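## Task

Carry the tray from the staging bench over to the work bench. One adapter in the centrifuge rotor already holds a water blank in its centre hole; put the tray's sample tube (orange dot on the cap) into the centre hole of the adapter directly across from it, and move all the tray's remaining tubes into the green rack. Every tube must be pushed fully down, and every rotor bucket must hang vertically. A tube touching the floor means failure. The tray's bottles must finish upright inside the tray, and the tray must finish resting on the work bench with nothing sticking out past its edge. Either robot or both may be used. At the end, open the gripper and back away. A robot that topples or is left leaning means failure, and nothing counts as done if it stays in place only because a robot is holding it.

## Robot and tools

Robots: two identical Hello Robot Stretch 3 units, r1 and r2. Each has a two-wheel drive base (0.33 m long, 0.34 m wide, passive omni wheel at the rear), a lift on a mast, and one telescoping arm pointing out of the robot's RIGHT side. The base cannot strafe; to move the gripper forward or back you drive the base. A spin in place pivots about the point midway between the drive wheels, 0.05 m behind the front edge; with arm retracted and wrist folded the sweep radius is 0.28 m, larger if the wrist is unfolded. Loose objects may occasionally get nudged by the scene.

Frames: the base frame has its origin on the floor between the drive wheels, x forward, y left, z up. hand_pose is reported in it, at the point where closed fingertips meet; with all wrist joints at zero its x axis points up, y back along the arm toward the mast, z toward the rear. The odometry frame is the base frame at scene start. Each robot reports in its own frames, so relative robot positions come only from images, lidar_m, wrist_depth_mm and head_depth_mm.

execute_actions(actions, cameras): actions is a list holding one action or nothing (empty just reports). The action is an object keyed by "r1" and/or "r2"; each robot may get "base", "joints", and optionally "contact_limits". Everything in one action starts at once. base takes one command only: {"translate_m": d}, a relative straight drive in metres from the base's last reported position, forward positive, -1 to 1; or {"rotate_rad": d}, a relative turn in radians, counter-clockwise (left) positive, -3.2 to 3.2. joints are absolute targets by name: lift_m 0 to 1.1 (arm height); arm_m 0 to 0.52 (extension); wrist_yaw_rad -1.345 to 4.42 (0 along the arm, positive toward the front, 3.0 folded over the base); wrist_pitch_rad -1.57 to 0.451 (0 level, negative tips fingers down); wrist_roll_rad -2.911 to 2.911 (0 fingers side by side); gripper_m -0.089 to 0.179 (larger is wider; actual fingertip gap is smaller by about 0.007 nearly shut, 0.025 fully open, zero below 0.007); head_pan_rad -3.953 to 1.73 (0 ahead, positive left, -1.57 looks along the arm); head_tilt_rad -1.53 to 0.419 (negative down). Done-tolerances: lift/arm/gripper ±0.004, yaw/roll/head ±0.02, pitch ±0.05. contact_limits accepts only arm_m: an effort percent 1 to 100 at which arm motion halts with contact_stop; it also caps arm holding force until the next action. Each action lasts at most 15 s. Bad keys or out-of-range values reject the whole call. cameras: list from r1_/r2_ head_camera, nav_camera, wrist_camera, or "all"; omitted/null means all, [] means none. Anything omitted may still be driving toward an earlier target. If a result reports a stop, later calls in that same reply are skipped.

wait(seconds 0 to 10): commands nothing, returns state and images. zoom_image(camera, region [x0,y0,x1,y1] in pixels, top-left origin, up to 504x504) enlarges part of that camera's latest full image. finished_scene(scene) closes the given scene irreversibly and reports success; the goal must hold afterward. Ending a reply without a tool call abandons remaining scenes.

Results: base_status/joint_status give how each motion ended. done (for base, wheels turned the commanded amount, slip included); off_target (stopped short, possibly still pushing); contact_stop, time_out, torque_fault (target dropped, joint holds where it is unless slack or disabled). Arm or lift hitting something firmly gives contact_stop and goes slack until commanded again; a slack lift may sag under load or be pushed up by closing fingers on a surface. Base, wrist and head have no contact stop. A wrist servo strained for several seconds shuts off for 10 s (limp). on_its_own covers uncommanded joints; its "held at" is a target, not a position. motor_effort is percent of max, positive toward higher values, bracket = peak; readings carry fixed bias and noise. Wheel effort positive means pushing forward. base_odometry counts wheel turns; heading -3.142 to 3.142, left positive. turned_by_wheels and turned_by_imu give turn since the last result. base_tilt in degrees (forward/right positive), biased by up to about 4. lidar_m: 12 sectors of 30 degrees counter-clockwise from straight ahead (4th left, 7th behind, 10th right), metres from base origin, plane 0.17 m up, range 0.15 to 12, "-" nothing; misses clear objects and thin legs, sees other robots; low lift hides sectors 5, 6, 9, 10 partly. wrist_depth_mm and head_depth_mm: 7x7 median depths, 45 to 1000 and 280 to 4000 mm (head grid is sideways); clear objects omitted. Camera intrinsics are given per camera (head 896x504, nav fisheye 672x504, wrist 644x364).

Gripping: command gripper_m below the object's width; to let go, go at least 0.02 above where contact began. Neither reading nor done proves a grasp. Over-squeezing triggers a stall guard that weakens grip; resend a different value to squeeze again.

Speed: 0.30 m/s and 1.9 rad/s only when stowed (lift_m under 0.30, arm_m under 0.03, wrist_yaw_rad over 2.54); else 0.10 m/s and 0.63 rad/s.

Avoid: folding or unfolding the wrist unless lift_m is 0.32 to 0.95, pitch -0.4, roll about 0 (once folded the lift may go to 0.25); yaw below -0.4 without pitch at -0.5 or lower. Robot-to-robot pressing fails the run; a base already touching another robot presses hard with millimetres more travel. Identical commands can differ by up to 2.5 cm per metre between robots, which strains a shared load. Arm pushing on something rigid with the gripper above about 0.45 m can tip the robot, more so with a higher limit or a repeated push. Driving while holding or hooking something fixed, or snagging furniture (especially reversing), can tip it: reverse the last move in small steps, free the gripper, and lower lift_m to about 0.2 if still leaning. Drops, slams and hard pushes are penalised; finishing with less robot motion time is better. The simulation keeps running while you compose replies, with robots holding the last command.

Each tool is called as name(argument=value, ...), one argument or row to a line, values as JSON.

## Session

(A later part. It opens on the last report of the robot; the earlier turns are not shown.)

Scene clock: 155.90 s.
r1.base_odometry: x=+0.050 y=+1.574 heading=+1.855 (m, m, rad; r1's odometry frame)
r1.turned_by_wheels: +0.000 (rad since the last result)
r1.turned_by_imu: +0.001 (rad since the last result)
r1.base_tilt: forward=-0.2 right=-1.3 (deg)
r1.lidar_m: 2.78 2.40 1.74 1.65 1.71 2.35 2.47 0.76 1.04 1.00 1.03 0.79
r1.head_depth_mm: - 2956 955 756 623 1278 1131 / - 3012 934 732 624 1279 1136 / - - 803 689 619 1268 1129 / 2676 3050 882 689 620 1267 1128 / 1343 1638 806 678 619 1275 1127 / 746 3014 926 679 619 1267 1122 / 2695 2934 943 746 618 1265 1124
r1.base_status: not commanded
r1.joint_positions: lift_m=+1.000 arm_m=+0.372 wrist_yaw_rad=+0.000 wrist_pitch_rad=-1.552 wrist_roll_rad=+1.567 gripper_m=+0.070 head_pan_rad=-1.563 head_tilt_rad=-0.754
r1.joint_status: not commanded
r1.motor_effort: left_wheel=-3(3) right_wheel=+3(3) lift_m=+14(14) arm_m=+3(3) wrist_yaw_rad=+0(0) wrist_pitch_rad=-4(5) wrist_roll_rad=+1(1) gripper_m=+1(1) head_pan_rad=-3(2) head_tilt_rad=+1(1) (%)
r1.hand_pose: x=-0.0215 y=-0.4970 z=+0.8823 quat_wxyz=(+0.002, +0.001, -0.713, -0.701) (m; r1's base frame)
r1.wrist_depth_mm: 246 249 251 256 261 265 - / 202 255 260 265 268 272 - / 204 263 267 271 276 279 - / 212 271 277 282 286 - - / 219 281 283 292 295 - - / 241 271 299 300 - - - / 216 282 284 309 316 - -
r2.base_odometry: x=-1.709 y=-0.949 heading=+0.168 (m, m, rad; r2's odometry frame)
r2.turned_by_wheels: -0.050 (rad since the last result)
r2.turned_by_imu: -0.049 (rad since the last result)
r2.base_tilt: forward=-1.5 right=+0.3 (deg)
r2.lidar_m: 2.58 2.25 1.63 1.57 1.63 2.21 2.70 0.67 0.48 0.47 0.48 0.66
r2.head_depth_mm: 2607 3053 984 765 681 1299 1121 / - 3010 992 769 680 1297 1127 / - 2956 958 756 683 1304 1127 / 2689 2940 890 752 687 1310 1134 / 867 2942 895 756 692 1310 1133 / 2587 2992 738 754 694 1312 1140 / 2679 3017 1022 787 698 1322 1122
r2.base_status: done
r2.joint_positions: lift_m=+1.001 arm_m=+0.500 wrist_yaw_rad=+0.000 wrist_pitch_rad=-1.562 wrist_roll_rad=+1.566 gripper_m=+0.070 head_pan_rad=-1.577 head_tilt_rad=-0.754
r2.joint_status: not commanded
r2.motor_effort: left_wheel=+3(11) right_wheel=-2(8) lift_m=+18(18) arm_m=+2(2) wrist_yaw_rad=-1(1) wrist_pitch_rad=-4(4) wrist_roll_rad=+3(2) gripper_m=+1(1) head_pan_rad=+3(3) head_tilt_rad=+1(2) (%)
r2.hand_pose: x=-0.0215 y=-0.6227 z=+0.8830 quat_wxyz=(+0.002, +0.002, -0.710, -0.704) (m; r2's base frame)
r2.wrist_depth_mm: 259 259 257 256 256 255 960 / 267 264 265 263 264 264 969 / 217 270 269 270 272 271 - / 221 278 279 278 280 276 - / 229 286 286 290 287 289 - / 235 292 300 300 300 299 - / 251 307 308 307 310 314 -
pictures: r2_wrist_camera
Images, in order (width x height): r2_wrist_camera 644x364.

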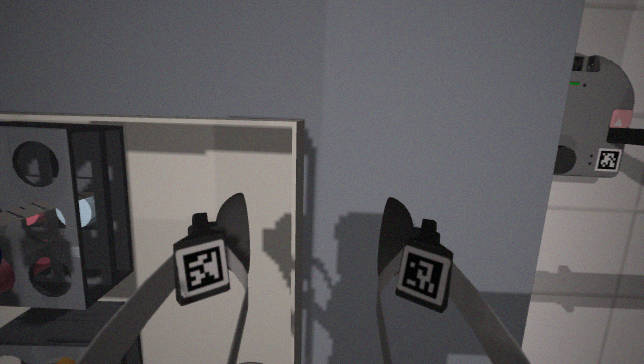

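execute_actions(
  actions=[
    {"r1":{"base":{"rotate_rad":0.012}},"r2":{"base":{"translate_m":0.04},"joints":{"arm_m":0.507}}},
  ],
  cameras=[],
)

execute_actions(
  actions=[
    {"r1":{"joints":{"lift_m":0.93}},"r2":{"joints":{"lift_m":0.93}}},
  ],
  cameras=["r1_wrist_camera","r2_wrist_camera"],
)

Scene clock: 161.67 s.
r1.base_odometry: x=+0.050 y=+1.574 heading=+1.866 (m, m, rad; r1's odometry frame)
r1.turned_by_wheels: +0.012 (rad since the last result)
r1.turned_by_imu: +0.013 (rad since the last result)
r1.base_tilt: forward=-0.3 right=-1.4 (deg)
r1.lidar_m: 2.78 2.37 1.73 1.65 1.71 2.38 2.47 0.76 1.04 1.00 1.04 0.79
r1.head_depth_mm: - 2924 958 755 623 1271 1143 / - 3012 940 732 622 1274 1134 / - - 814 687 618 1278 1128 / 2657 3013 879 687 620 1267 1131 / 730 2900 803 681 619 1273 1133 / 2655 3000 909 681 619 1268 1132 / 2674 2966 947 751 617 1266 1123
r1.base_status: done
r1.joint_positions: lift_m=+1.000 arm_m=+0.372 wrist_yaw_rad=+0.000 wrist_pitch_rad=-1.552 wrist_roll_rad=+1.567 gripper_m=+0.070 head_pan_rad=-1.563 head_tilt_rad=-0.754
r1.joint_status: not commanded
r1.motor_effort: left_wheel=-3(11) right_wheel=+3(8) lift_m=+14(14) arm_m=+4(3) wrist_yaw_rad=-1(1) wrist_pitch_rad=-5(5) wrist_roll_rad=+1(1) gripper_m=+1(0) head_pan_rad=-3(2) head_tilt_rad=+1(2) (%)
r1.hand_pose: x=-0.0215 y=-0.4970 z=+0.8823 quat_wxyz=(+0.002, +0.001, -0.713, -0.701) (m; r1's base frame)
r1.wrist_depth_mm: 201 231 235 257 261 266 - / 198 255 259 265 268 271 - / 207 264 267 272 276 280 - / 212 271 276 282 286 - - / 242 280 284 290 295 - - / 227 261 295 300 - - - / 206 283 268 309 318 - -
r2.base_odometry: x=-1.669 y=-0.942 heading=+0.168 (m, m, rad; r2's odometry frame)
r2.turned_by_wheels: +0.000 (rad since the last result)
r2.turned_by_imu: +0.000 (rad since the last result)
r2.base_tilt: forward=-1.5 right=+0.3 (deg)
r2.lidar_m: 2.54 2.25 1.64 1.57 1.63 2.21 2.74 0.67 0.48 0.47 0.48 0.66
r2.head_depth_mm: 2622 3044 984 765 680 1299 1126 / - 3019 992 769 685 1298 1121 / - 2980 910 750 685 1301 1134 / 2646 2921 919 754 688 1303 1134 / 834 2984 881 756 690 1312 1140 / 2649 2950 976 761 694 1315 1141 / 2695 2978 1026 788 697 1323 1126
r2.base_status: done
r2.joint_positions: lift_m=+1.001 arm_m=+0.507 wrist_yaw_rad=+0.000 wrist_pitch_rad=-1.562 wrist_roll_rad=+1.566 gripper_m=+0.070 head_pan_rad=-1.577 head_tilt_rad=-0.754
r2.joint_status: all done
r2.motor_effort: left_wheel=+3(9) right_wheel=-2(3) lift_m=+18(17) arm_m=+2(3) wrist_yaw_rad=+1(0) wrist_pitch_rad=-4(4) wrist_roll_rad=+2(2) gripper_m=+0(0) head_pan_rad=+3(3) head_tilt_rad=+2(1) (%)
r2.hand_pose: x=-0.0215 y=-0.6297 z=+0.8830 quat_wxyz=(+0.002, +0.002, -0.710, -0.704) (m; r2's base frame)
r2.wrist_depth_mm: 258 254 258 256 256 254 951 / 217 262 262 260 265 262 264 / 214 268 271 271 269 269 271 / 221 278 278 277 280 278 - / 227 286 286 288 286 289 - / 249 268 300 297 303 298 - / 238 309 303 304 308 311 -
pictures: none
No camera images: the call's "cameras" was empty. Leave "cameras" out to get every camera's image.

Scene clock: 163.13 s.
r1.base_odometry: x=+0.050 y=+1.574 heading=+1.866 (m, m, rad; r1's odometry frame)
r1.turned_by_wheels: +0.000 (rad since the last result)
r1.turned_by_imu: +0.000 (rad since the last result)
r1.base_tilt: forward=-0.3 right=-1.5 (deg)
r1.lidar_m: 2.78 2.36 1.73 1.65 1.71 2.38 2.46 0.76 1.04 1.00 1.04 0.79
r1.head_depth_mm: 2715 2982 - 744 621 1273 1127 / 2746 - 936 732 620 1279 1134 / 2674 - 812 690 620 1278 1129 / 2711 2912 903 687 620 1275 1130 / 715 1627 803 680 620 1275 1134 / 2716 2988 913 678 616 1265 1126 / 2709 2968 944 748 616 1264 1128
r1.base_status: not commanded
r1.joint_positions: lift_m=+0.930 arm_m=+0.372 wrist_yaw_rad=+0.000 wrist_pitch_rad=-1.552 wrist_roll_rad=+1.567 gripper_m=+0.070 head_pan_rad=-1.563 head_tilt_rad=-0.754
r1.joint_status: all done
r1.motor_effort: left_wheel=-3(3) right_wheel=+3(3) lift_m=+14(15) arm_m=+4(4) wrist_yaw_rad=+0(1) wrist_pitch_rad=-4(5) wrist_roll_rad=+1(1) gripper_m=+0(0) head_pan_rad=-2(4) head_tilt_rad=+1(2) (%)
r1.hand_pose: x=-0.0215 y=-0.4970 z=+0.8123 quat_wxyz=(+0.002, +0.001, -0.713, -0.701) (m; r1's base frame)
r1.wrist_depth_mm: 180 181 185 190 194 196 940 / 186 191 192 196 200 202 988 / 192 196 198 202 205 209 - / 197 202 204 209 212 216 - / 198 209 211 216 219 222 - / 211 215 220 224 - 229 - / 190 223 226 231 235 240 -
r2.base_odometry: x=-1.669 y=-0.942 heading=+0.168 (m, m, rad; r2's odometry frame)
r2.turned_by_wheels: +0.000 (rad since the last result)
r2.turned_by_imu: +0.000 (rad since the last result)
r2.base_tilt: forward=-1.5 right=+0.3 (deg)
r2.lidar_m: 2.54 2.24 1.63 1.57 1.63 2.21 2.73 0.67 0.48 0.47 0.48 0.66
r2.head_depth_mm: 2704 2954 - 721 679 1293 1125 / 2686 - 952 771 682 1300 1129 / 2648 2935 908 750 687 1303 1131 / 2676 2963 912 752 688 1306 1130 / 835 2875 877 753 691 1314 1133 / 2655 2990 977 758 695 1315 1135 / 2664 2991 1022 789 695 1325 1122
r2.base_status: not commanded
r2.joint_positions: lift_m=+0.931 arm_m=+0.507 wrist_yaw_rad=+0.000 wrist_pitch_rad=-1.562 wrist_roll_rad=+1.566 gripper_m=+0.070 head_pan_rad=-1.577 head_tilt_rad=-0.754
r2.joint_status: all done
r2.motor_effort: left_wheel=+3(3) right_wheel=-2(2) lift_m=+18(20) arm_m=+2(2) wrist_yaw_rad=-1(0) wrist_pitch_rad=-4(4) wrist_roll_rad=+2(2) gripper_m=+0(0) head_pan_rad=+3(2) head_tilt_rad=+2(2) (%)
r2.hand_pose: x=-0.0215 y=-0.6297 z=+0.8130 quat_wxyz=(+0.002, +0.002, -0.710, -0.704) (m; r2's base frame)
r2.wrist_depth_mm: 156 152 147 189 190 190 189 / 193 195 195 195 195 195 194 / 199 202 200 201 202 201 200 / 206 207 207 207 208 207 208 / 208 215 212 214 214 215 214 / 221 222 222 221 224 222 223 / 207 230 227 229 229 229 232
pictures: r1_wrist_camera, r2_wrist_camera
Images, in order (width x height): r1_wrist_camera 644x364, r2_wrist_camera 644x364.

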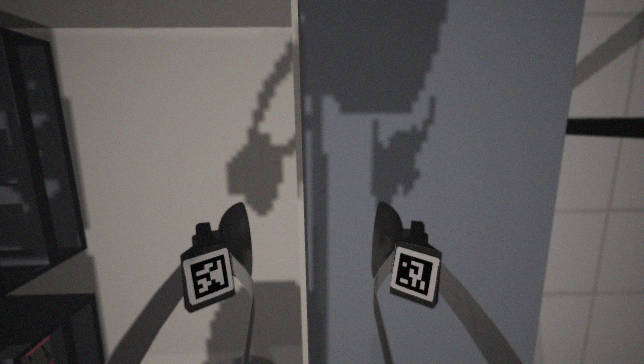

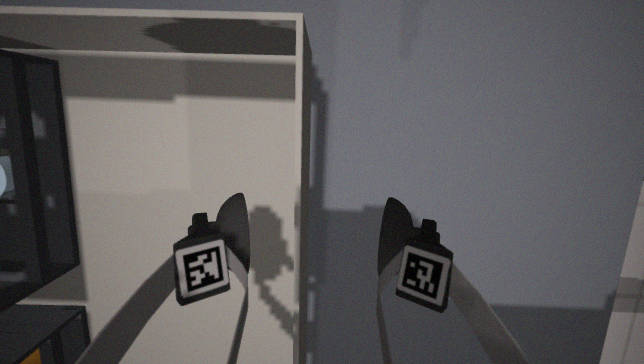

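execute_actions(
  actions=[
    {"r1":{"joints":{"arm_m":0.377,"gripper_m":-0.06}},"r2":{"joints":{"arm_m":0.511,"gripper_m":-0.06}}},
  ],
  cameras=[],
)

execute_actions(
  actions=[
    {"r1":{"joints":{"lift_m":1.09}},"r2":{"joints":{"lift_m":1.09}}},
  ],
  cameras=["r1_head_camera","r2_head_camera"],
)

Scene clock: 172.23 s.
r1.base_odometry: x=+0.050 y=+1.574 heading=+1.866 (m, m, rad; r1's odometry frame)
r1.turned_by_wheels: +0.000 (rad since the last result)
r1.turned_by_imu: +0.001 (rad since the last result)
r1.base_tilt: forward=-0.2 right=-1.4 (deg)
r1.lidar_m: 2.78 2.36 1.73 1.65 1.71 2.37 2.46 0.76 1.04 1.00 1.04 0.79
r1.head_depth_mm: 2673 2971 - 753 620 1280 1137 / 2681 - 955 732 625 1279 1129 / 2652 - 808 687 619 1271 1136 / 2735 2887 879 686 620 1276 1132 / 713 1621 802 682 618 1265 1135 / 2676 2990 912 685 615 1272 1122 / 2641 2951 943 746 616 1262 1126
r1.base_status: not commanded
r1.joint_positions: lift_m=+0.930 arm_m=+0.377 wrist_yaw_rad=+0.001 wrist_pitch_rad=-1.550 wrist_roll_rad=+1.567 gripper_m=-0.059 head_pan_rad=-1.563 head_tilt_rad=-0.754
r1.joint_status: all done
r1.motor_effort: left_wheel=-3(3) right_wheel=+3(3) lift_m=+17(17) arm_m=+3(7) wrist_yaw_rad=-1(1) wrist_pitch_rad=-6(6) wrist_roll_rad=+1(1) gripper_m=-22(97) head_pan_rad=-2(3) head_tilt_rad=+2(3) (%)
r1.hand_pose: x=-0.0216 y=-0.5026 z=+0.8120 quat_wxyz=(+0.002, +0.002, -0.714, -0.700) (m; r1's base frame)
r1.wrist_depth_mm: 178 180 182 188 192 195 939 / 184 189 190 194 198 200 974 / 189 193 195 200 205 207 - / 193 199 201 207 212 214 - / 197 205 207 207 218 222 - / 209 212 214 224 226 229 - / 189 218 222 229 233 238 -
r2.base_odometry: x=-1.669 y=-0.942 heading=+0.168 (m, m, rad; r2's odometry frame)
r2.turned_by_wheels: +0.000 (rad since the last result)
r2.turned_by_imu: +0.000 (rad since the last result)
r2.base_tilt: forward=-1.5 right=+0.3 (deg)
r2.lidar_m: 2.54 2.25 1.63 1.57 1.63 2.21 2.74 0.67 0.48 0.47 0.48 0.66
r2.head_depth_mm: 2693 3005 - 744 680 1302 1122 / 2684 - 953 767 683 1300 1123 / 2669 2900 902 749 686 1310 1131 / 2674 2977 908 750 685 1308 1129 / 828 2859 880 754 688 1308 1134 / 2690 2992 941 758 694 1316 1141 / 2694 3000 1024 788 698 1319 1123
r2.base_status: not commanded
r2.joint_positions: lift_m=+0.930 arm_m=+0.511 wrist_yaw_rad=+0.000 wrist_pitch_rad=-1.556 wrist_roll_rad=+1.566 gripper_m=-0.059 head_pan_rad=-1.577 head_tilt_rad=-0.754
r2.joint_status: all done
r2.motor_effort: left_wheel=+4(4) right_wheel=-2(2) lift_m=+25(25) arm_m=+1(2) wrist_yaw_rad=-1(1) wrist_pitch_rad=-6(8) wrist_roll_rad=+2(2) gripper_m=-20(97) head_pan_rad=+3(3) head_tilt_rad=+1(0) (%)
r2.hand_pose: x=-0.0215 y=-0.6351 z=+0.8126 quat_wxyz=(+0.002, +0.002, -0.712, -0.702) (m; r2's base frame)
r2.wrist_depth_mm: 155 151 146 187 188 189 188 / 190 191 190 193 195 193 193 / 195 197 196 199 200 199 199 / 200 204 203 206 207 206 205 / 206 210 210 - 213 212 211 / 218 220 218 223 221 219 220 / 208 228 227 228 230 227 227
pictures: none
No camera images: the call's "cameras" was empty. Leave "cameras" out to get every camera's image.

Scene clock: 174.53 s.
r1.base_odometry: x=+0.050 y=+1.574 heading=+1.866 (m, m, rad; r1's odometry frame)
r1.turned_by_wheels: +0.000 (rad since the last result)
r1.turned_by_imu: +0.001 (rad since the last result)
r1.base_tilt: forward=-0.3 right=-1.3 (deg)
r1.lidar_m: 2.78 2.36 1.73 1.65 1.72 2.38 2.48 0.76 1.04 1.00 1.04 0.79
r1.head_depth_mm: 2697 3017 956 754 622 1282 1136 / 2678 2925 650 755 624 1269 1136 / - 726 574 752 619 1270 1134 / 2622 811 572 751 619 1282 1127 / 1396 639 557 748 617 1275 1135 / 2712 495 528 747 618 1263 1131 / 2706 2945 911 743 618 1264 1129
r1.base_status: not commanded
r1.joint_positions: lift_m=+1.089 arm_m=+0.377 wrist_yaw_rad=+0.001 wrist_pitch_rad=-1.550 wrist_roll_rad=+1.567 gripper_m=-0.050 head_pan_rad=-1.563 head_tilt_rad=-0.754
r1.joint_status: all done
r1.on_its_own: gripper_m is held at -0.051, not at your -0.060, by its stall guard, which is not easing now
r1.motor_effort: left_wheel=-3(3) right_wheel=+3(3) lift_m=+26(26) arm_m=+3(3) wrist_yaw_rad=-2(1) wrist_pitch_rad=-5(6) wrist_roll_rad=+1(1) gripper_m=-18(23) head_pan_rad=-3(3) head_tilt_rad=+2(1) (%)
r1.hand_pose: x=-0.0216 y=-0.5026 z=+0.9715 quat_wxyz=(+0.002, +0.002, -0.714, -0.700) (m; r1's base frame)
r1.wrist_depth_mm: 170 171 172 337 343 - - / 194 199 200 349 358 - - / 196 203 203 360 364 - - / 198 206 207 371 379 - - / 202 209 209 208 388 - - / 211 211 212 307 404 - - / 187 215 215 407 422 - -
r2.base_odometry: x=-1.669 y=-0.942 heading=+0.168 (m, m, rad; r2's odometry frame)
r2.turned_by_wheels: +0.000 (rad since the last result)
r2.turned_by_imu: +0.000 (rad since the last result)
r2.base_tilt: forward=-1.5 right=+0.3 (deg)
r2.lidar_m: 2.54 2.25 1.63 1.57 1.62 2.21 2.74 0.67 0.48 0.47 0.48 0.66
r2.head_depth_mm: 2721 3029 984 764 679 1302 1123 / 2699 3045 957 769 682 1296 1128 / 2653 810 678 772 685 1300 1127 / 2621 852 801 777 688 1305 1132 / 2545 893 686 780 692 1309 1139 / 2690 749 684 784 692 1317 1139 / 2680 2977 1019 785 697 1321 1120
r2.base_status: not commanded
r2.joint_positions: lift_m=+1.089 arm_m=+0.511 wrist_yaw_rad=+0.000 wrist_pitch_rad=-1.556 wrist_roll_rad=+1.566 gripper_m=-0.056 head_pan_rad=-1.577 head_tilt_rad=-0.754
r2.joint_status: all done
r2.motor_effort: left_wheel=+4(4) right_wheel=-3(3) lift_m=+71(77) arm_m=+1(1) wrist_yaw_rad=-1(1) wrist_pitch_rad=-6(7) wrist_roll_rad=+2(2) gripper_m=-19(20) head_pan_rad=+3(3) head_tilt_rad=+1(1) (%)
r2.hand_pose: x=-0.0215 y=-0.6351 z=+0.9712 quat_wxyz=(+0.002, +0.002, -0.712, -0.702) (m; r2's base frame)
r2.wrist_depth_mm: 140 165 160 334 337 333 - / 181 183 183 342 345 348 - / 190 191 192 354 358 356 - / 198 201 202 369 370 371 - / 206 210 212 - 382 - - / 214 223 222 396 393 - - / 206 233 237 405 406 - -
pictures: r1_head_camera (sideways: a quarter turn clockwise sets it upright), r2_head_camera (sideways: a quarter turn clockwise sets it upright)
Images, in order (width x height): r1_head_camera 896x504, r2_head_camera 896x504.

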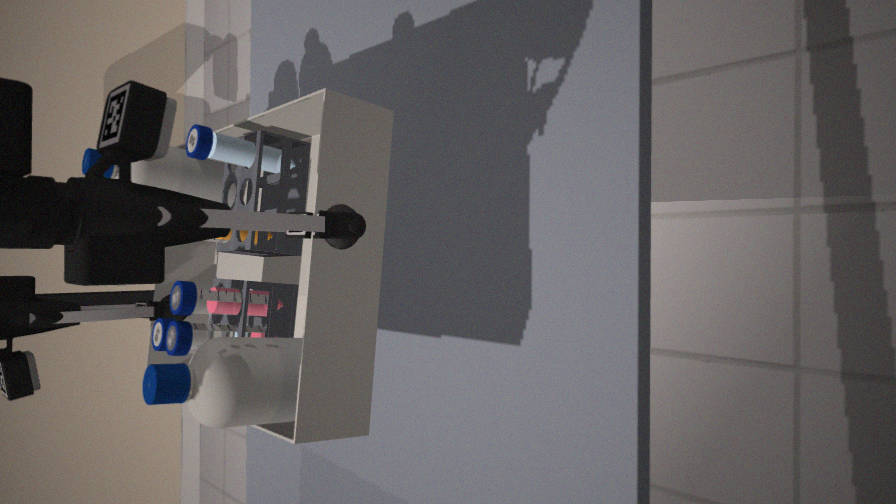

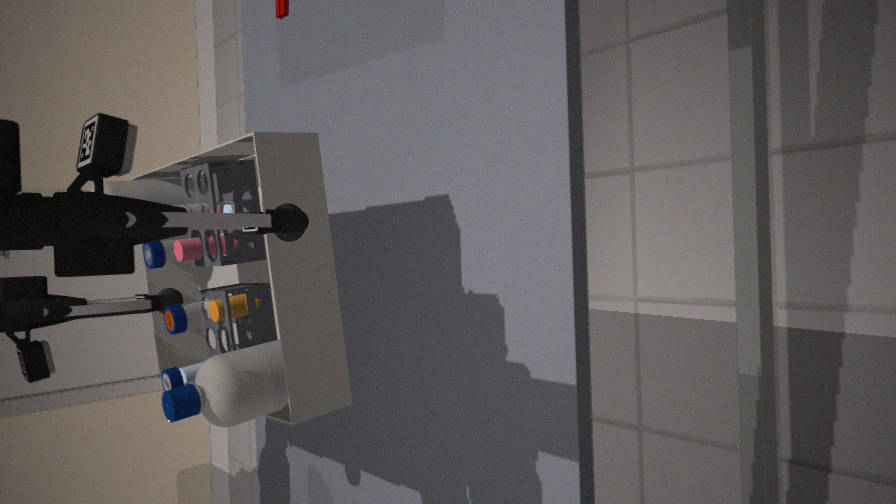

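execute_actions(
  actions=[
    {"r1":{"base":{"translate_m":-0.6}},"r2":{"base":{"translate_m":0.6}}},
  ],
  cameras=["r1_head_camera"],
)

Scene clock: 187.43 s.
r1.base_odometry: x=+0.225 y=+1.000 heading=+1.866 (m, m, rad; r1's odometry frame)
r1.turned_by_wheels: +0.000 (rad since the last result)
r1.turned_by_imu: +0.005 (rad since the last result)
r1.base_tilt: forward=-0.2 right=-1.3 (deg)
r1.lidar_m: 1.38 2.37 1.71 1.64 1.74 2.38 1.88 2.09 0.36 0.36 1.04 1.35
r1.head_depth_mm: 2717 2961 2377 1856 1525 1295 1128 / 2694 2917 650 1809 653 1277 1133 / - 717 567 751 620 827 1112 / 2649 812 566 749 619 1272 1129 / 1381 636 552 728 616 1281 1133 / 2712 489 529 720 616 1269 1129 / 2713 2959 911 749 619 1260 1131
r1.base_status: done
r1.joint_positions: lift_m=+1.089 arm_m=+0.377 wrist_yaw_rad=+0.001 wrist_pitch_rad=-1.560 wrist_roll_rad=+1.567 gripper_m=-0.050 head_pan_rad=-1.563 head_tilt_rad=-0.754
r1.joint_status: not commanded
r1.on_its_own: gripper_m is held at -0.051, not at your -0.060, by its stall guard, which is not easing now
r1.motor_effort: left_wheel=-4(6) right_wheel=+4(5) lift_m=+26(26) arm_m=+3(3) wrist_yaw_rad=-1(1) wrist_pitch_rad=-1(6) wrist_roll_rad=+1(1) gripper_m=-20(19) head_pan_rad=-2(2) head_tilt_rad=+2(2) (%)
r1.hand_pose: x=-0.0216 y=-0.5000 z=+0.9717 quat_wxyz=(+0.002, +0.002, -0.711, -0.704) (m; r1's base frame)
r1.wrist_depth_mm: 170 171 174 - - - - / 191 198 198 350 361 - - / 195 201 202 361 368 - - / 197 204 205 370 380 - - / 200 208 209 - 392 - - / 208 210 212 - 408 - - / 187 214 215 410 423 - -
r2.base_odometry: x=-1.078 y=-0.842 heading=+0.168 (m, m, rad; r2's odometry frame)
r2.turned_by_wheels: +0.000 (rad since the last result)
r2.turned_by_imu: -0.003 (rad since the last result)
r2.base_tilt: forward=-1.5 right=+0.3 (deg)
r2.lidar_m: 1.95 2.27 1.64 1.58 1.63 2.22 3.32 0.66 0.48 0.46 0.47 2.19
r2.head_depth_mm: 2710 3020 984 765 679 1295 1125 / 2697 2967 953 770 683 1296 1126 / 2630 810 675 773 686 1304 1131 / 2581 853 795 776 687 1305 1134 / 2554 892 682 783 690 1059 1122 / 2676 747 680 869 676 1314 1142 / 2709 2973 2517 1910 1567 1319 1140
r2.base_status: done
r2.joint_positions: lift_m=+1.089 arm_m=+0.511 wrist_yaw_rad=+0.000 wrist_pitch_rad=-1.566 wrist_roll_rad=+1.566 gripper_m=-0.056 head_pan_rad=-1.577 head_tilt_rad=-0.754
r2.joint_status: not commanded
r2.motor_effort: left_wheel=+3(9) right_wheel=-2(3) lift_m=+71(71) arm_m=+1(1) wrist_yaw_rad=-1(1) wrist_pitch_rad=-2(7) wrist_roll_rad=+2(2) gripper_m=-20(20) head_pan_rad=+2(3) head_tilt_rad=+1(2) (%)
r2.hand_pose: x=-0.0215 y=-0.6327 z=+0.9714 quat_wxyz=(+0.002, +0.002, -0.709, -0.706) (m; r2's base frame)
r2.wrist_depth_mm: 141 136 160 335 340 338 - / 179 183 183 188 346 345 - / 188 191 192 197 361 357 - / 196 199 202 204 369 373 - / 203 210 210 - 381 - - / 215 221 221 398 393 - - / 206 233 235 403 410 - -
pictures: r1_head_camera (sideways: a quarter turn clockwise sets it upright)
Images, in order (width x height): r1_head_camera 896x504.

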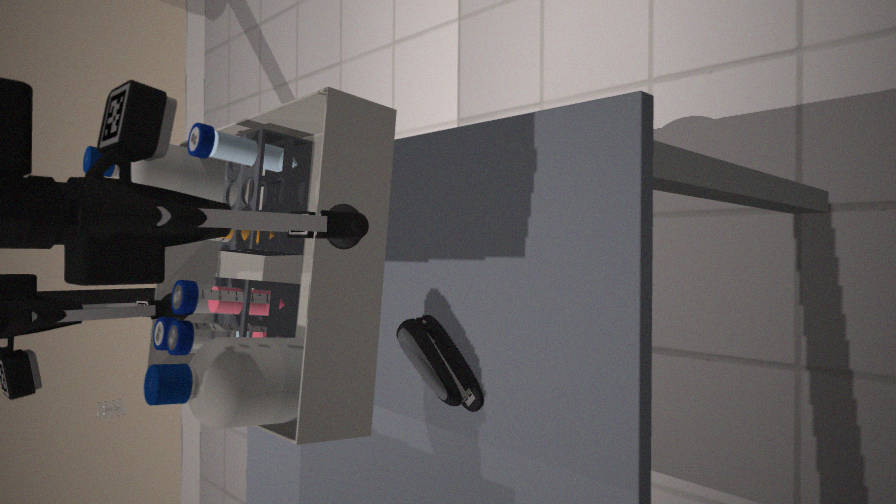

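execute_actions(
  actions=[
    {"r1":{"base":{"rotate_rad":-0.008}},"r2":{"base":{"rotate_rad":0.012}}},
  ],
  cameras=[],
)

execute_actions(
  actions=[
    {"r1":{"base":{"translate_m":-0.7}},"r2":{"base":{"translate_m":0.7}}},
  ],
  cameras=["r1_head_camera","r2_nav_camera"],
)

Scene clock: 196.80 s.
r1.base_odometry: x=+0.225 y=+1.000 heading=+1.858 (m, m, rad; r1's odometry frame)
r1.turned_by_wheels: -0.008 (rad since the last result)
r1.turned_by_imu: -0.007 (rad since the last result)
r1.base_tilt: forward=-0.2 right=-1.4 (deg)
r1.lidar_m: 1.35 2.38 1.71 1.64 1.73 2.36 1.88 2.09 0.36 0.36 1.03 1.35
r1.head_depth_mm: 2682 2990 2397 1886 1539 1307 1137 / 2713 2922 652 1828 673 1281 1140 / - 715 614 750 620 799 1117 / 2666 811 567 749 619 1278 1137 / 2667 636 553 728 619 1269 1129 / 2710 490 526 719 617 1267 1126 / 2703 2935 909 743 618 1270 1129
r1.base_status: done
r1.joint_positions: lift_m=+1.089 arm_m=+0.377 wrist_yaw_rad=+0.001 wrist_pitch_rad=-1.561 wrist_roll_rad=+1.567 gripper_m=-0.050 head_pan_rad=-1.563 head_tilt_rad=-0.754
r1.joint_status: not commanded
r1.on_its_own: gripper_m is held at -0.051, not at your -0.060, by its stall guard, which is not easing now
r1.motor_effort: left_wheel=-3(7) right_wheel=+4(6) lift_m=+26(26) arm_m=+4(4) wrist_yaw_rad=-1(1) wrist_pitch_rad=+0(1) wrist_roll_rad=+1(1) gripper_m=-20(20) head_pan_rad=-3(2) head_tilt_rad=+1(2) (%)
r1.hand_pose: x=-0.0216 y=-0.4996 z=+0.9717 quat_wxyz=(+0.002, +0.002, -0.710, -0.704) (m; r1's base frame)
r1.wrist_depth_mm: 171 172 173 - - - - / 192 198 199 352 359 - - / 196 201 203 360 369 - - / 196 204 206 374 384 - - / 200 207 209 - 393 - - / 209 211 212 - 410 - - / 187 214 215 315 423 - -
r2.base_odometry: x=-1.078 y=-0.842 heading=+0.180 (m, m, rad; r2's odometry frame)
r2.turned_by_wheels: +0.012 (rad since the last result)
r2.turned_by_imu: +0.012 (rad since the last result)
r2.base_tilt: forward=-1.5 right=+0.3 (deg)
r2.lidar_m: 1.96 2.23 1.64 1.58 1.63 2.23 3.32 0.65 0.48 0.46 0.47 2.19
r2.head_depth_mm: 2687 3010 987 765 678 1297 1129 / 2710 2995 953 770 683 1300 1122 / 2637 807 671 773 684 1305 1132 / 2599 877 790 778 687 1301 1134 / 905 904 684 780 690 1027 1136 / 2649 748 683 1741 696 1310 1144 / 2721 2993 2495 1913 1566 1321 1138
r2.base_status: done
r2.joint_positions: lift_m=+1.089 arm_m=+0.511 wrist_yaw_rad=-0.001 wrist_pitch_rad=-1.567 wrist_roll_rad=+1.569 gripper_m=-0.056 head_pan_rad=-1.577 head_tilt_rad=-0.754
r2.joint_status: not commanded
r2.motor_effort: left_wheel=+1(6) right_wheel=+0(5) lift_m=+71(71) arm_m=+1(1) wrist_yaw_rad=+1(1) wrist_pitch_rad=-1(2) wrist_roll_rad=+1(2) gripper_m=-20(20) head_pan_rad=+3(3) head_tilt_rad=+2(1) (%)
r2.hand_pose: x=-0.0215 y=-0.6323 z=+0.9714 quat_wxyz=(+0.001, +0.000, -0.708, -0.706) (m; r2's base frame)
r2.wrist_depth_mm: 157 144 162 333 339 337 - / 180 182 183 188 347 345 - / 187 191 191 196 362 362 - / 195 200 201 203 367 379 - / 203 210 211 134 380 - - / 217 221 222 228 392 - - / 202 232 236 404 411 - -
pictures: none
No camera images: the call's "cameras" was empty. Leave "cameras" out to get every camera's image.

Scene clock: 205.53 s.
r1.base_odometry: x=+0.423 y=+0.329 heading=+1.858 (m, m, rad; r1's odometry frame)
r1.turned_by_wheels: +0.000 (rad since the last result)
r1.turned_by_imu: +0.004 (rad since the last result)
r1.base_tilt: forward=-0.3 right=-1.4 (deg)
r1.lidar_m: 2.02 2.37 1.73 1.67 1.73 2.37 2.59 1.21 3.16 1.47 1.15 0.68
r1.head_depth_mm: 2741 2969 2380 1853 1541 1298 1133 / 2659 2938 656 1844 1529 1304 1134 / - 718 614 1861 1526 1292 1134 / 2628 811 567 1810 1530 1297 1133 / 1410 639 554 1763 1519 1299 1124 / 2654 492 527 1834 1524 1307 1131 / 2731 2948 2314 1842 1511 1301 1131
r1.base_status: done
r1.joint_positions: lift_m=+1.089 arm_m=+0.377 wrist_yaw_rad=+0.001 wrist_pitch_rad=-1.561 wrist_roll_rad=+1.567 gripper_m=-0.050 head_pan_rad=-1.563 head_tilt_rad=-0.754
r1.joint_status: not commanded
r1.on_its_own: gripper_m is held at -0.051, not at your -0.060, by its stall guard, which is not easing now
r1.motor_effort: left_wheel=-4(7) right_wheel=+4(5) lift_m=+26(26) arm_m=+3(3) wrist_yaw_rad=-1(1) wrist_pitch_rad=+0(0) wrist_roll_rad=+1(1) gripper_m=-20(19) head_pan_rad=-3(2) head_tilt_rad=+2(2) (%)
r1.hand_pose: x=-0.0216 y=-0.4996 z=+0.9717 quat_wxyz=(+0.002, +0.002, -0.710, -0.704) (m; r1's base frame)
r1.wrist_depth_mm: 173 173 174 - - - - / 193 199 199 - - - - / 196 200 202 - - - - / 196 203 206 - - - - / 199 207 208 - - - - / 209 210 212 215 - - - / 188 213 216 913 - - -
r2.base_odometry: x=-0.389 y=-0.717 heading=+0.180 (m, m, rad; r2's odometry frame)
r2.turned_by_wheels: +0.000 (rad since the last result)
r2.turned_by_imu: -0.003 (rad since the last result)
r2.base_tilt: forward=-1.5 right=+0.3 (deg)
r2.lidar_m: 1.76 2.24 1.64 1.58 1.64 2.24 1.82 0.70 1.21 1.47 3.28 1.28
r2.head_depth_mm: 2696 2987 2392 1826 1529 1292 1120 / 2691 2989 2314 1880 1533 1296 1133 / 2667 808 669 1887 1538 1304 1126 / 2599 876 795 1776 1544 1305 1132 / 903 902 685 1784 1554 1311 1139 / 2706 750 683 1906 1555 1315 1141 / 2697 3008 2494 1928 1570 1317 1142
r2.base_status: done
r2.joint_positions: lift_m=+1.089 arm_m=+0.511 wrist_yaw_rad=-0.001 wrist_pitch_rad=-1.567 wrist_roll_rad=+1.570 gripper_m=-0.056 head_pan_rad=-1.577 head_tilt_rad=-0.754
r2.joint_status: not commanded
r2.motor_effort: left_wheel=+1(6) right_wheel=+0(4) lift_m=+71(71) arm_m=+1(1) wrist_yaw_rad=+0(0) wrist_pitch_rad=-2(2) wrist_roll_rad=+0(1) gripper_m=-20(20) head_pan_rad=+3(3) head_tilt_rad=+1(2) (%)
r2.hand_pose: x=-0.0215 y=-0.6323 z=+0.9714 quat_wxyz=(+0.001, +0.000, -0.708, -0.706) (m; r2's base frame)
r2.wrist_depth_mm: 159 145 161 - - - - / 180 183 183 188 - - - / 187 191 192 196 - - - / 197 200 201 203 - - - / 202 209 211 - - - - / 216 221 223 - - - - / 202 233 236 - - - -
pictures: r1_head_camera (sideways: a quarter turn clockwise sets it upright), r2_nav_camera (sideways: a quarter turn counterclockwise sets it upright)
Images, in order (width x height): r1_head_camera 896x504, r2_nav_camera 672x504.

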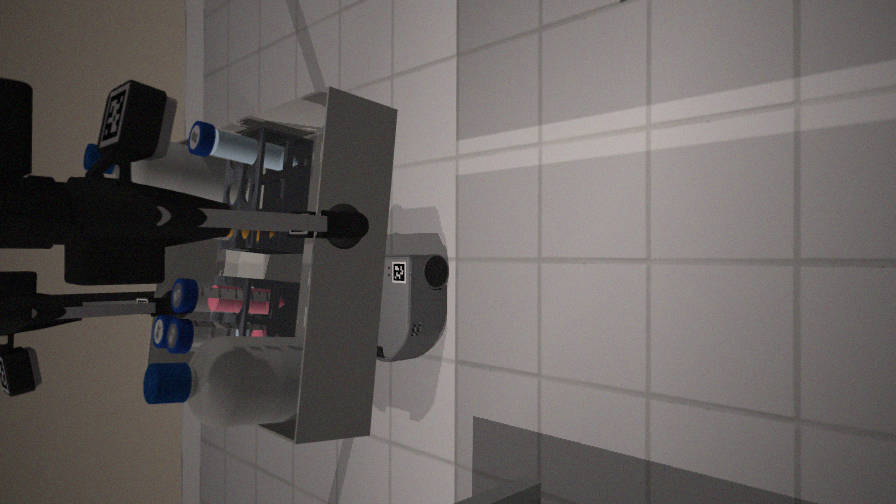

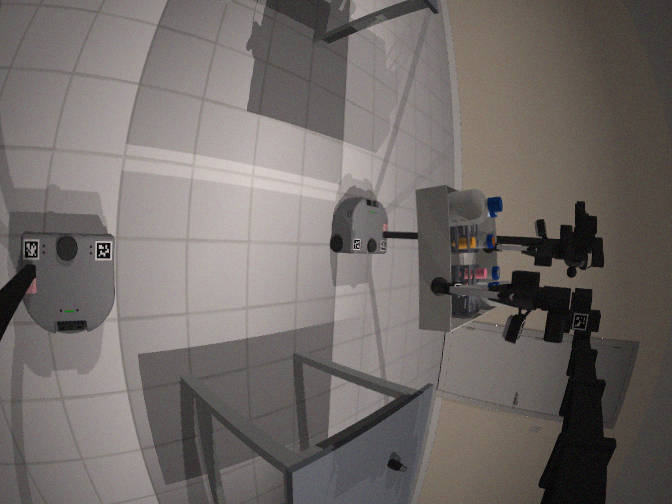

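execute_actions(
  actions=[
    {"r1":{"base":{"rotate_rad":-0.035}}},
  ],
  cameras=[],
)

execute_actions(
  actions=[
    {"r1":{"base":{"translate_m":-0.7}},"r2":{"base":{"translate_m":0.7}}},
  ],
  cameras=["r1_head_camera","r2_head_camera"],
)

Scene clock: 213.70 s.
r1.base_odometry: x=+0.423 y=+0.329 heading=+1.823 (m, m, rad; r1's odometry frame)
r1.turned_by_wheels: -0.035 (rad since the last result)
r1.turned_by_imu: -0.034 (rad since the last result)
r1.base_tilt: forward=-0.4 right=-1.4 (deg)
r1.lidar_m: 2.03 2.45 1.75 1.67 1.72 2.30 2.59 1.21 3.21 1.47 1.15 0.68
r1.head_depth_mm: 2732 3034 2403 1847 1542 1308 1136 / 2750 3070 672 1863 1548 1297 1132 / - 718 577 1858 1544 1303 1136 / 2651 811 570 1797 1529 1302 1128 / 1424 638 551 1761 1521 1299 1129 / 2683 483 520 1845 1511 1299 1123 / 2659 3003 2286 1830 1514 1294 1127
r1.base_status: done
r1.joint_positions: lift_m=+1.089 arm_m=+0.377 wrist_yaw_rad=+0.006 wrist_pitch_rad=-1.557 wrist_roll_rad=+1.558 gripper_m=-0.050 head_pan_rad=-1.563 head_tilt_rad=-0.754
r1.joint_status: not commanded
r1.on_its_own: gripper_m is held at -0.051, not at your -0.060, by its stall guard, which is not easing now
r1.motor_effort: left_wheel=+5(7) right_wheel=-4(3) lift_m=+26(26) arm_m=+3(4) wrist_yaw_rad=-6(5) wrist_pitch_rad=-3(2) wrist_roll_rad=+4(4) gripper_m=-19(20) head_pan_rad=-1(3) head_tilt_rad=+1(1) (%)
r1.hand_pose: x=-0.0217 y=-0.5009 z=+0.9716 quat_wxyz=(+0.007, +0.006, -0.712, -0.702) (m; r1's base frame)
r1.wrist_depth_mm: 154 159 165 - - - - / 194 203 204 - - - - / 200 206 207 - - - - / 202 208 207 - - - - / 204 210 211 210 - - - / 205 212 212 - - - - / 199 215 215 216 - - -
r2.base_odometry: x=-0.389 y=-0.717 heading=+0.180 (m, m, rad; r2's odometry frame)
r2.turned_by_wheels: +0.000 (rad since the last result)
r2.turned_by_imu: +0.000 (rad since the last result)
r2.base_tilt: forward=-1.5 right=+0.3 (deg)
r2.lidar_m: 1.76 2.24 1.64 1.58 1.63 2.23 1.81 0.70 1.21 1.47 3.28 1.28
r2.head_depth_mm: 2704 2991 2388 1815 1531 1291 1124 / 2656 2983 2333 1881 1536 1294 1129 / 2641 795 677 1889 1535 1306 1132 / 2652 834 797 1791 1552 1306 1131 / 858 906 682 1793 1560 1311 1136 / 2683 631 678 1906 1560 1323 1139 / 2670 3002 2492 1929 1567 1319 1139
r2.base_status: not commanded
r2.joint_positions: lift_m=+1.089 arm_m=+0.511 wrist_yaw_rad=+0.001 wrist_pitch_rad=-1.561 wrist_roll_rad=+1.568 gripper_m=-0.056 head_pan_rad=-1.577 head_tilt_rad=-0.754
r2.joint_status: not commanded
r2.motor_effort: left_wheel=+4(4) right_wheel=-4(4) lift_m=+71(71) arm_m=+1(1) wrist_yaw_rad=+0(1) wrist_pitch_rad=-4(4) wrist_roll_rad=+2(1) gripper_m=-19(20) head_pan_rad=+3(3) head_tilt_rad=+1(0) (%)
r2.hand_pose: x=-0.0216 y=-0.6338 z=+0.9713 quat_wxyz=(+0.002, +0.001, -0.710, -0.704) (m; r2's base frame)
r2.wrist_depth_mm: 175 168 165 - - - - / 179 181 181 - - - - / 187 189 191 - - - - / 195 200 200 - - - - / 204 212 212 - - - - / 217 223 225 - - - - / 203 234 240 - - - -
pictures: none
No camera images: the call's "cameras" was empty. Leave "cameras" out to get every camera's image.

Scene clock: 222.47 s.
r1.base_odometry: x=+0.598 y=-0.349 heading=+1.823 (m, m, rad; r1's odometry frame)
r1.turned_by_wheels: +0.000 (rad since the last result)
r1.turned_by_imu: +0.006 (rad since the last result)
r1.base_tilt: forward=-0.2 right=-1.3 (deg)
r1.lidar_m: 1.33 2.39 1.72 1.64 1.69 2.27 1.91 0.59 0.63 1.49 3.15 1.33
r1.head_depth_mm: 2741 3049 2133 1711 1530 1295 1135 / 2737 3051 678 1875 1535 1293 1137 / - 729 585 1856 1526 1306 1131 / 2657 822 579 1801 1526 1300 1126 / 2685 654 558 1773 1521 1291 1130 / 2691 495 530 1851 1527 1300 1129 / 2711 2938 2255 1836 1516 1296 1130
r1.base_status: done
r1.joint_positions: lift_m=+1.089 arm_m=+0.377 wrist_yaw_rad=+0.006 wrist_pitch_rad=-1.530 wrist_roll_rad=+1.558 gripper_m=-0.050 head_pan_rad=-1.563 head_tilt_rad=-0.754
r1.joint_status: not commanded
r1.on_its_own: gripper_m is held at -0.051, not at your -0.060, by its stall guard, which is not easing now
r1.motor_effort: left_wheel=+6(7) right_wheel=-5(9) lift_m=+26(26) arm_m=+2(3) wrist_yaw_rad=-6(5) wrist_pitch_rad=-16(16) wrist_roll_rad=+4(5) gripper_m=-21(21) head_pan_rad=-2(3) head_tilt_rad=+2(3) (%)
r1.hand_pose: x=-0.0216 y=-0.5079 z=+0.9711 quat_wxyz=(+0.007, +0.006, -0.721, -0.693) (m; r1's base frame)
r1.wrist_depth_mm: 158 162 167 - - - - / 199 207 206 - - - - / 187 209 208 - - - - / 206 210 210 - - - - / 209 213 213 - - - - / 217 216 215 - - - - / 195 218 217 - - - -
r2.base_odometry: x=+0.300 y=-0.591 heading=+0.181 (m, m, rad; r2's odometry frame)
r2.turned_by_wheels: +0.000 (rad since the last result)
r2.turned_by_imu: -0.004 (rad since the last result)
r2.base_tilt: forward=-1.5 right=+0.3 (deg)
r2.lidar_m: 1.73 2.25 1.64 1.58 1.64 2.23 1.84 1.31 3.30 1.49 1.20 0.67
r2.head_depth_mm: 2689 2993 2407 1863 1529 1293 1121 / 2701 2998 2326 1866 1536 1300 1126 / 2658 791 2169 1883 1541 1307 1130 / 2645 814 804 1781 1546 1306 1136 / 863 896 695 1791 1545 1306 1136 / 2681 758 692 1922 1560 1307 1140 / 2689 2972 2488 1761 1570 1319 1145
r2.base_status: done
r2.joint_positions: lift_m=+1.089 arm_m=+0.511 wrist_yaw_rad=+0.001 wrist_pitch_rad=-1.536 wrist_roll_rad=+1.568 gripper_m=-0.056 head_pan_rad=-1.577 head_tilt_rad=-0.754
r2.joint_status: not commanded
r2.motor_effort: left_wheel=+7(10) right_wheel=-6(7) lift_m=+71(71) arm_m=+0(1) wrist_yaw_rad=-1(2) wrist_pitch_rad=-17(16) wrist_roll_rad=+1(2) gripper_m=-21(20) head_pan_rad=+3(3) head_tilt_rad=+2(1) (%)
r2.hand_pose: x=-0.0216 y=-0.6405 z=+0.9708 quat_wxyz=(+0.002, +0.001, -0.719, -0.695) (m; r2's base frame)
r2.wrist_depth_mm: 178 168 164 - - - - / 183 182 183 - - - - / 191 193 193 - - - - / 199 203 203 - - - - / 208 213 212 134 - - - / 217 226 227 231 - - - / 207 238 240 - - - -
pictures: r1_head_camera (sideways: a quarter turn clockwise sets it upright), r2_head_camera (sideways: a quarter turn clockwise sets it upright)
Images, in order (width x height): r1_head_camera 896x504, r2_head_camera 896x504.

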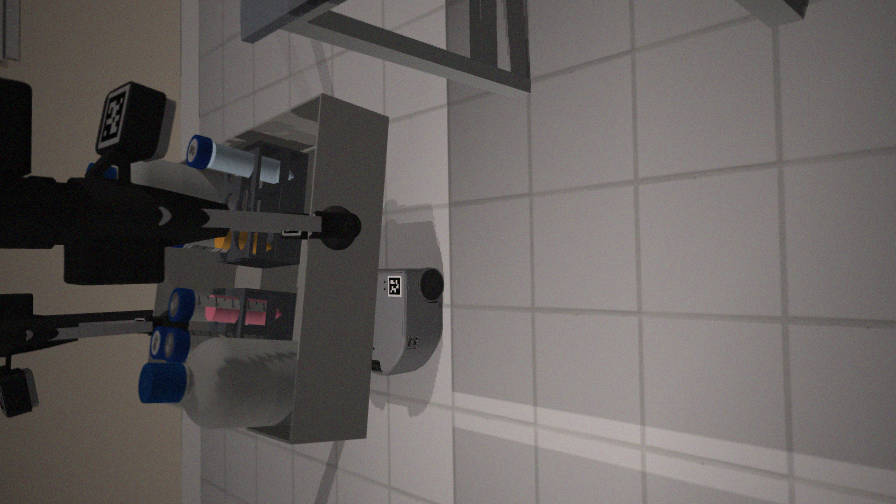

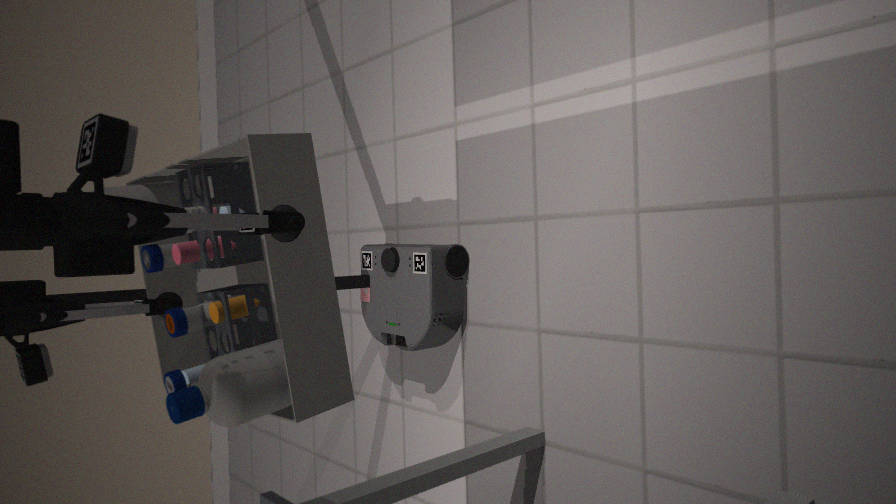

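execute_actions(
  actions=[
    {"r1":{"base":{"rotate_rad":0.022},"joints":{"arm_m":0.395}}},
  ],
  cameras=[],
)

execute_actions(
  actions=[
    {"r1":{"base":{"translate_m":-0.7}},"r2":{"base":{"translate_m":0.7}}},
  ],
  cameras=["r1_head_camera","r2_head_camera","r2_nav_camera"],
)

Scene clock: 228.07 s.
r1.base_odometry: x=+0.598 y=-0.349 heading=+1.845 (m, m, rad; r1's odometry frame)
r1.turned_by_wheels: +0.022 (rad since the last result)
r1.turned_by_imu: +0.023 (rad since the last result)
r1.base_tilt: forward=-0.2 right=-1.4 (deg)
r1.lidar_m: 2.72 2.33 1.71 1.64 1.70 2.32 1.91 0.59 1.12 1.48 3.18 1.33
r1.head_depth_mm: 2709 3034 2221 1700 1538 1299 1131 / 2728 2962 674 1850 1533 1302 1137 / 2736 743 595 1846 1529 1308 1125 / 2657 814 576 1807 1533 1304 1134 / 2689 644 562 1774 1517 1295 1130 / 2736 501 546 1845 1515 1298 1129 / 2714 2970 2301 1846 1521 1292 1130
r1.base_status: done
r1.joint_positions: lift_m=+1.089 arm_m=+0.395 wrist_yaw_rad=+0.003 wrist_pitch_rad=-1.556 wrist_roll_rad=+1.564 gripper_m=-0.050 head_pan_rad=-1.563 head_tilt_rad=-0.754
r1.joint_status: all done
r1.on_its_own: gripper_m is held at -0.051, not at your -0.060, by its stall guard, which is not easing now
r1.motor_effort: left_wheel=-1(6) right_wheel=+2(3) lift_m=+26(26) arm_m=+4(4) wrist_yaw_rad=-3(5) wrist_pitch_rad=-3(17) wrist_roll_rad=+2(4) gripper_m=-20(20) head_pan_rad=-2(2) head_tilt_rad=+2(1) (%)
r1.hand_pose: x=-0.0216 y=-0.5189 z=+0.9716 quat_wxyz=(+0.004, +0.003, -0.712, -0.702) (m; r1's base frame)
r1.wrist_depth_mm: 167 168 170 - - - - / 197 203 204 - - - - / 181 205 206 - - - - / 201 207 208 - - - - / 203 209 210 - - - - / 211 212 211 - - - - / 187 214 214 - - - -
r2.base_odometry: x=+0.300 y=-0.591 heading=+0.180 (m, m, rad; r2's odometry frame)
r2.turned_by_wheels: +0.000 (rad since the last result)
r2.turned_by_imu: +0.000 (rad since the last result)
r2.base_tilt: forward=-1.5 right=+0.3 (deg)
r2.lidar_m: 1.72 2.26 1.64 1.58 1.64 2.23 1.84 1.32 3.28 1.49 1.20 0.67
r2.head_depth_mm: 2724 2995 2415 1861 1531 1295 1119 / 2685 3014 2329 1872 1533 1301 1126 / 2646 813 675 1882 1539 1301 1132 / 2609 854 793 1784 1550 1308 1133 / 1417 912 686 1794 1556 1313 1136 / 2700 755 684 1920 1555 1320 1145 / 2686 3014 2489 1801 1570 1323 1147
r2.base_status: not commanded
r2.joint_positions: lift_m=+1.089 arm_m=+0.511 wrist_yaw_rad=+0.001 wrist_pitch_rad=-1.560 wrist_roll_rad=+1.568 gripper_m=-0.056 head_pan_rad=-1.577 head_tilt_rad=-0.754
r2.joint_status: not commanded
r2.motor_effort: left_wheel=+3(7) right_wheel=-2(6) lift_m=+71(71) arm_m=+0(0) wrist_yaw_rad=-1(2) wrist_pitch_rad=-5(17) wrist_roll_rad=+1(1) gripper_m=-20(20) head_pan_rad=+3(3) head_tilt_rad=+1(2) (%)
r2.hand_pose: x=-0.0216 y=-0.6343 z=+0.9712 quat_wxyz=(+0.002, +0.001, -0.711, -0.703) (m; r2's base frame)
r2.wrist_depth_mm: 157 145 175 - - - - / 179 181 181 186 - - - / 187 190 190 196 - - - / 197 200 202 206 - - - / 205 211 212 - - - - / 220 224 225 - - - - / 203 236 239 1000 - - -
pictures: none
No camera images: the call's "cameras" was empty. Leave "cameras" out to get every camera's image.

Scene clock: 236.80 s.
r1.base_odometry: x=+0.787 y=-1.023 heading=+1.845 (m, m, rad; r1's odometry frame)
r1.turned_by_wheels: +0.000 (rad since the last result)
r1.turned_by_imu: +0.005 (rad since the last result)
r1.base_tilt: forward=-0.3 right=-1.4 (deg)
r1.lidar_m: 2.00 2.35 1.70 1.64 1.70 2.31 1.42 1.24 1.07 1.03 0.43 2.22
r1.head_depth_mm: 2740 3052 956 754 639 1300 1130 / 2744 3017 672 754 637 1308 1135 / 2741 740 592 750 638 1302 1132 / 2627 814 576 749 636 1299 1127 / 1463 647 560 746 634 1298 1127 / 2706 502 547 748 633 994 1112 / 2676 2967 2335 769 632 1270 1124
r1.base_status: done
r1.joint_positions: lift_m=+1.089 arm_m=+0.395 wrist_yaw_rad=+0.003 wrist_pitch_rad=-1.556 wrist_roll_rad=+1.565 gripper_m=-0.050 head_pan_rad=-1.563 head_tilt_rad=-0.754
r1.joint_status: not commanded
r1.on_its_own: gripper_m is held at -0.051, not at your -0.060, by its stall guard, which is not easing now
r1.motor_effort: left_wheel=-2(7) right_wheel=+3(5) lift_m=+26(26) arm_m=+4(4) wrist_yaw_rad=-3(3) wrist_pitch_rad=-3(3) wrist_roll_rad=+2(2) gripper_m=-21(20) head_pan_rad=-3(3) head_tilt_rad=+2(1) (%)
r1.hand_pose: x=-0.0216 y=-0.5189 z=+0.9716 quat_wxyz=(+0.003, +0.003, -0.712, -0.702) (m; r1's base frame)
r1.wrist_depth_mm: 168 169 171 339 349 - - / 191 203 203 348 356 - - / 181 205 205 361 367 - - / 200 207 208 372 381 - - / 203 209 209 - 392 - - / 210 211 211 306 407 - - / 188 213 214 409 419 - -
r2.base_odometry: x=+0.988 y=-0.465 heading=+0.180 (m, m, rad; r2's odometry frame)
r2.turned_by_wheels: +0.000 (rad since the last result)
r2.turned_by_imu: -0.003 (rad since the last result)
r2.base_tilt: forward=-1.5 right=+0.3 (deg)
r2.lidar_m: 1.95 2.27 1.65 1.59 1.64 2.23 1.99 2.00 0.47 0.45 0.46 0.63
r2.head_depth_mm: 2696 3003 2408 1861 1424 1292 1124 / 2692 3020 1080 770 664 995 1115 / 2648 813 673 772 667 1302 1107 / 2605 854 788 775 668 1305 1110 / 1429 910 685 780 671 1315 1113 / 2662 755 683 784 674 1316 1120 / 2674 2980 1025 788 677 1321 1119
r2.base_status: done
r2.joint_positions: lift_m=+1.089 arm_m=+0.511 wrist_yaw_rad=+0.001 wrist_pitch_rad=-1.560 wrist_roll_rad=+1.568 gripper_m=-0.056 head_pan_rad=-1.577 head_tilt_rad=-0.754
r2.joint_status: not commanded
r2.motor_effort: left_wheel=+2(7) right_wheel=-1(2) lift_m=+71(71) arm_m=+0(0) wrist_yaw_rad=-1(1) wrist_pitch_rad=-5(5) wrist_roll_rad=+1(1) gripper_m=-20(20) head_pan_rad=+3(3) head_tilt_rad=+2(1) (%)
r2.hand_pose: x=-0.0216 y=-0.6343 z=+0.9712 quat_wxyz=(+0.002, +0.001, -0.711, -0.703) (m; r2's base frame)
r2.wrist_depth_mm: 160 146 175 335 337 335 - / 179 181 182 186 346 345 - / 187 190 190 195 358 356 - / 196 200 200 205 365 369 - / 205 211 214 - 380 385 - / 218 224 225 396 390 - - / 202 236 241 404 407 - -
pictures: r1_head_camera (sideways: a quarter turn clockwise sets it upright), r2_head_camera (sideways: a quarter turn clockwise sets it upright), r2_nav_camera (sideways: a quarter turn counterclockwise sets it upright)
Images, in order (width x height): r1_head_camera 896x504, r2_head_camera 896x504, r2_nav_camera 672x504.

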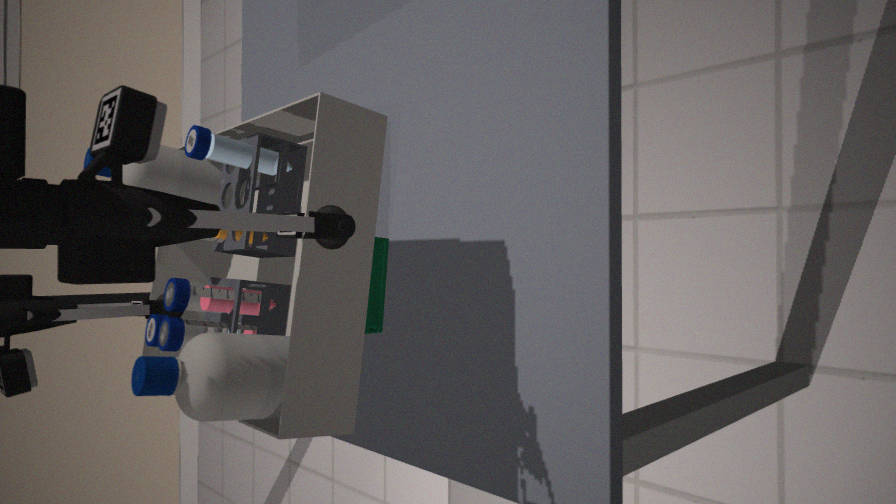

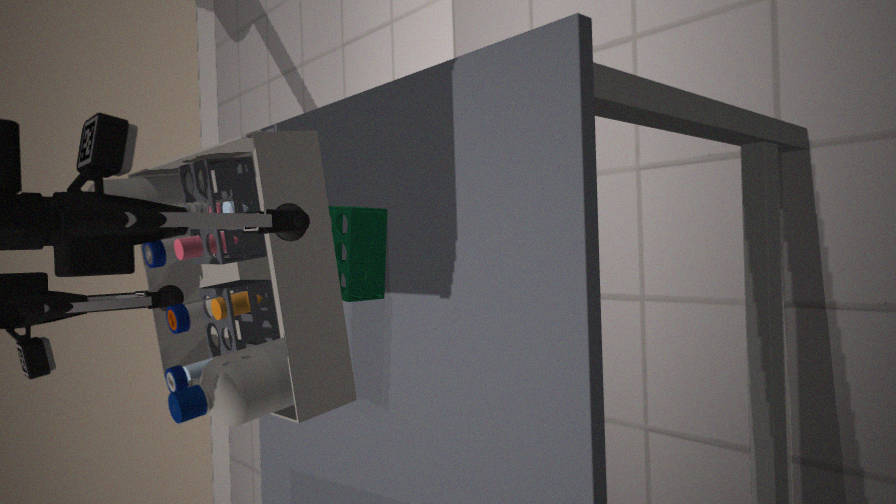

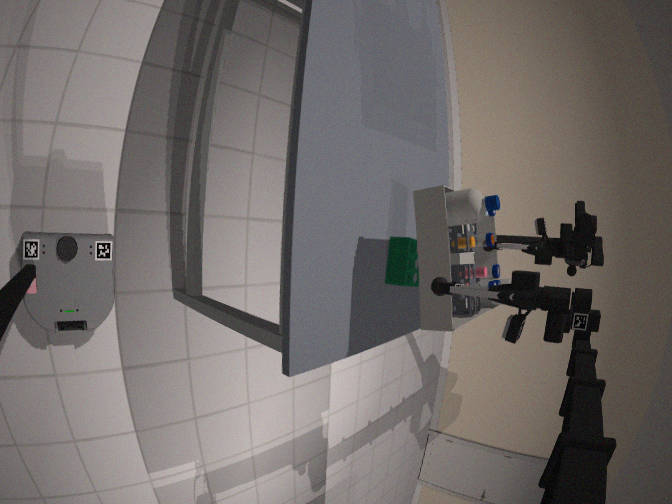

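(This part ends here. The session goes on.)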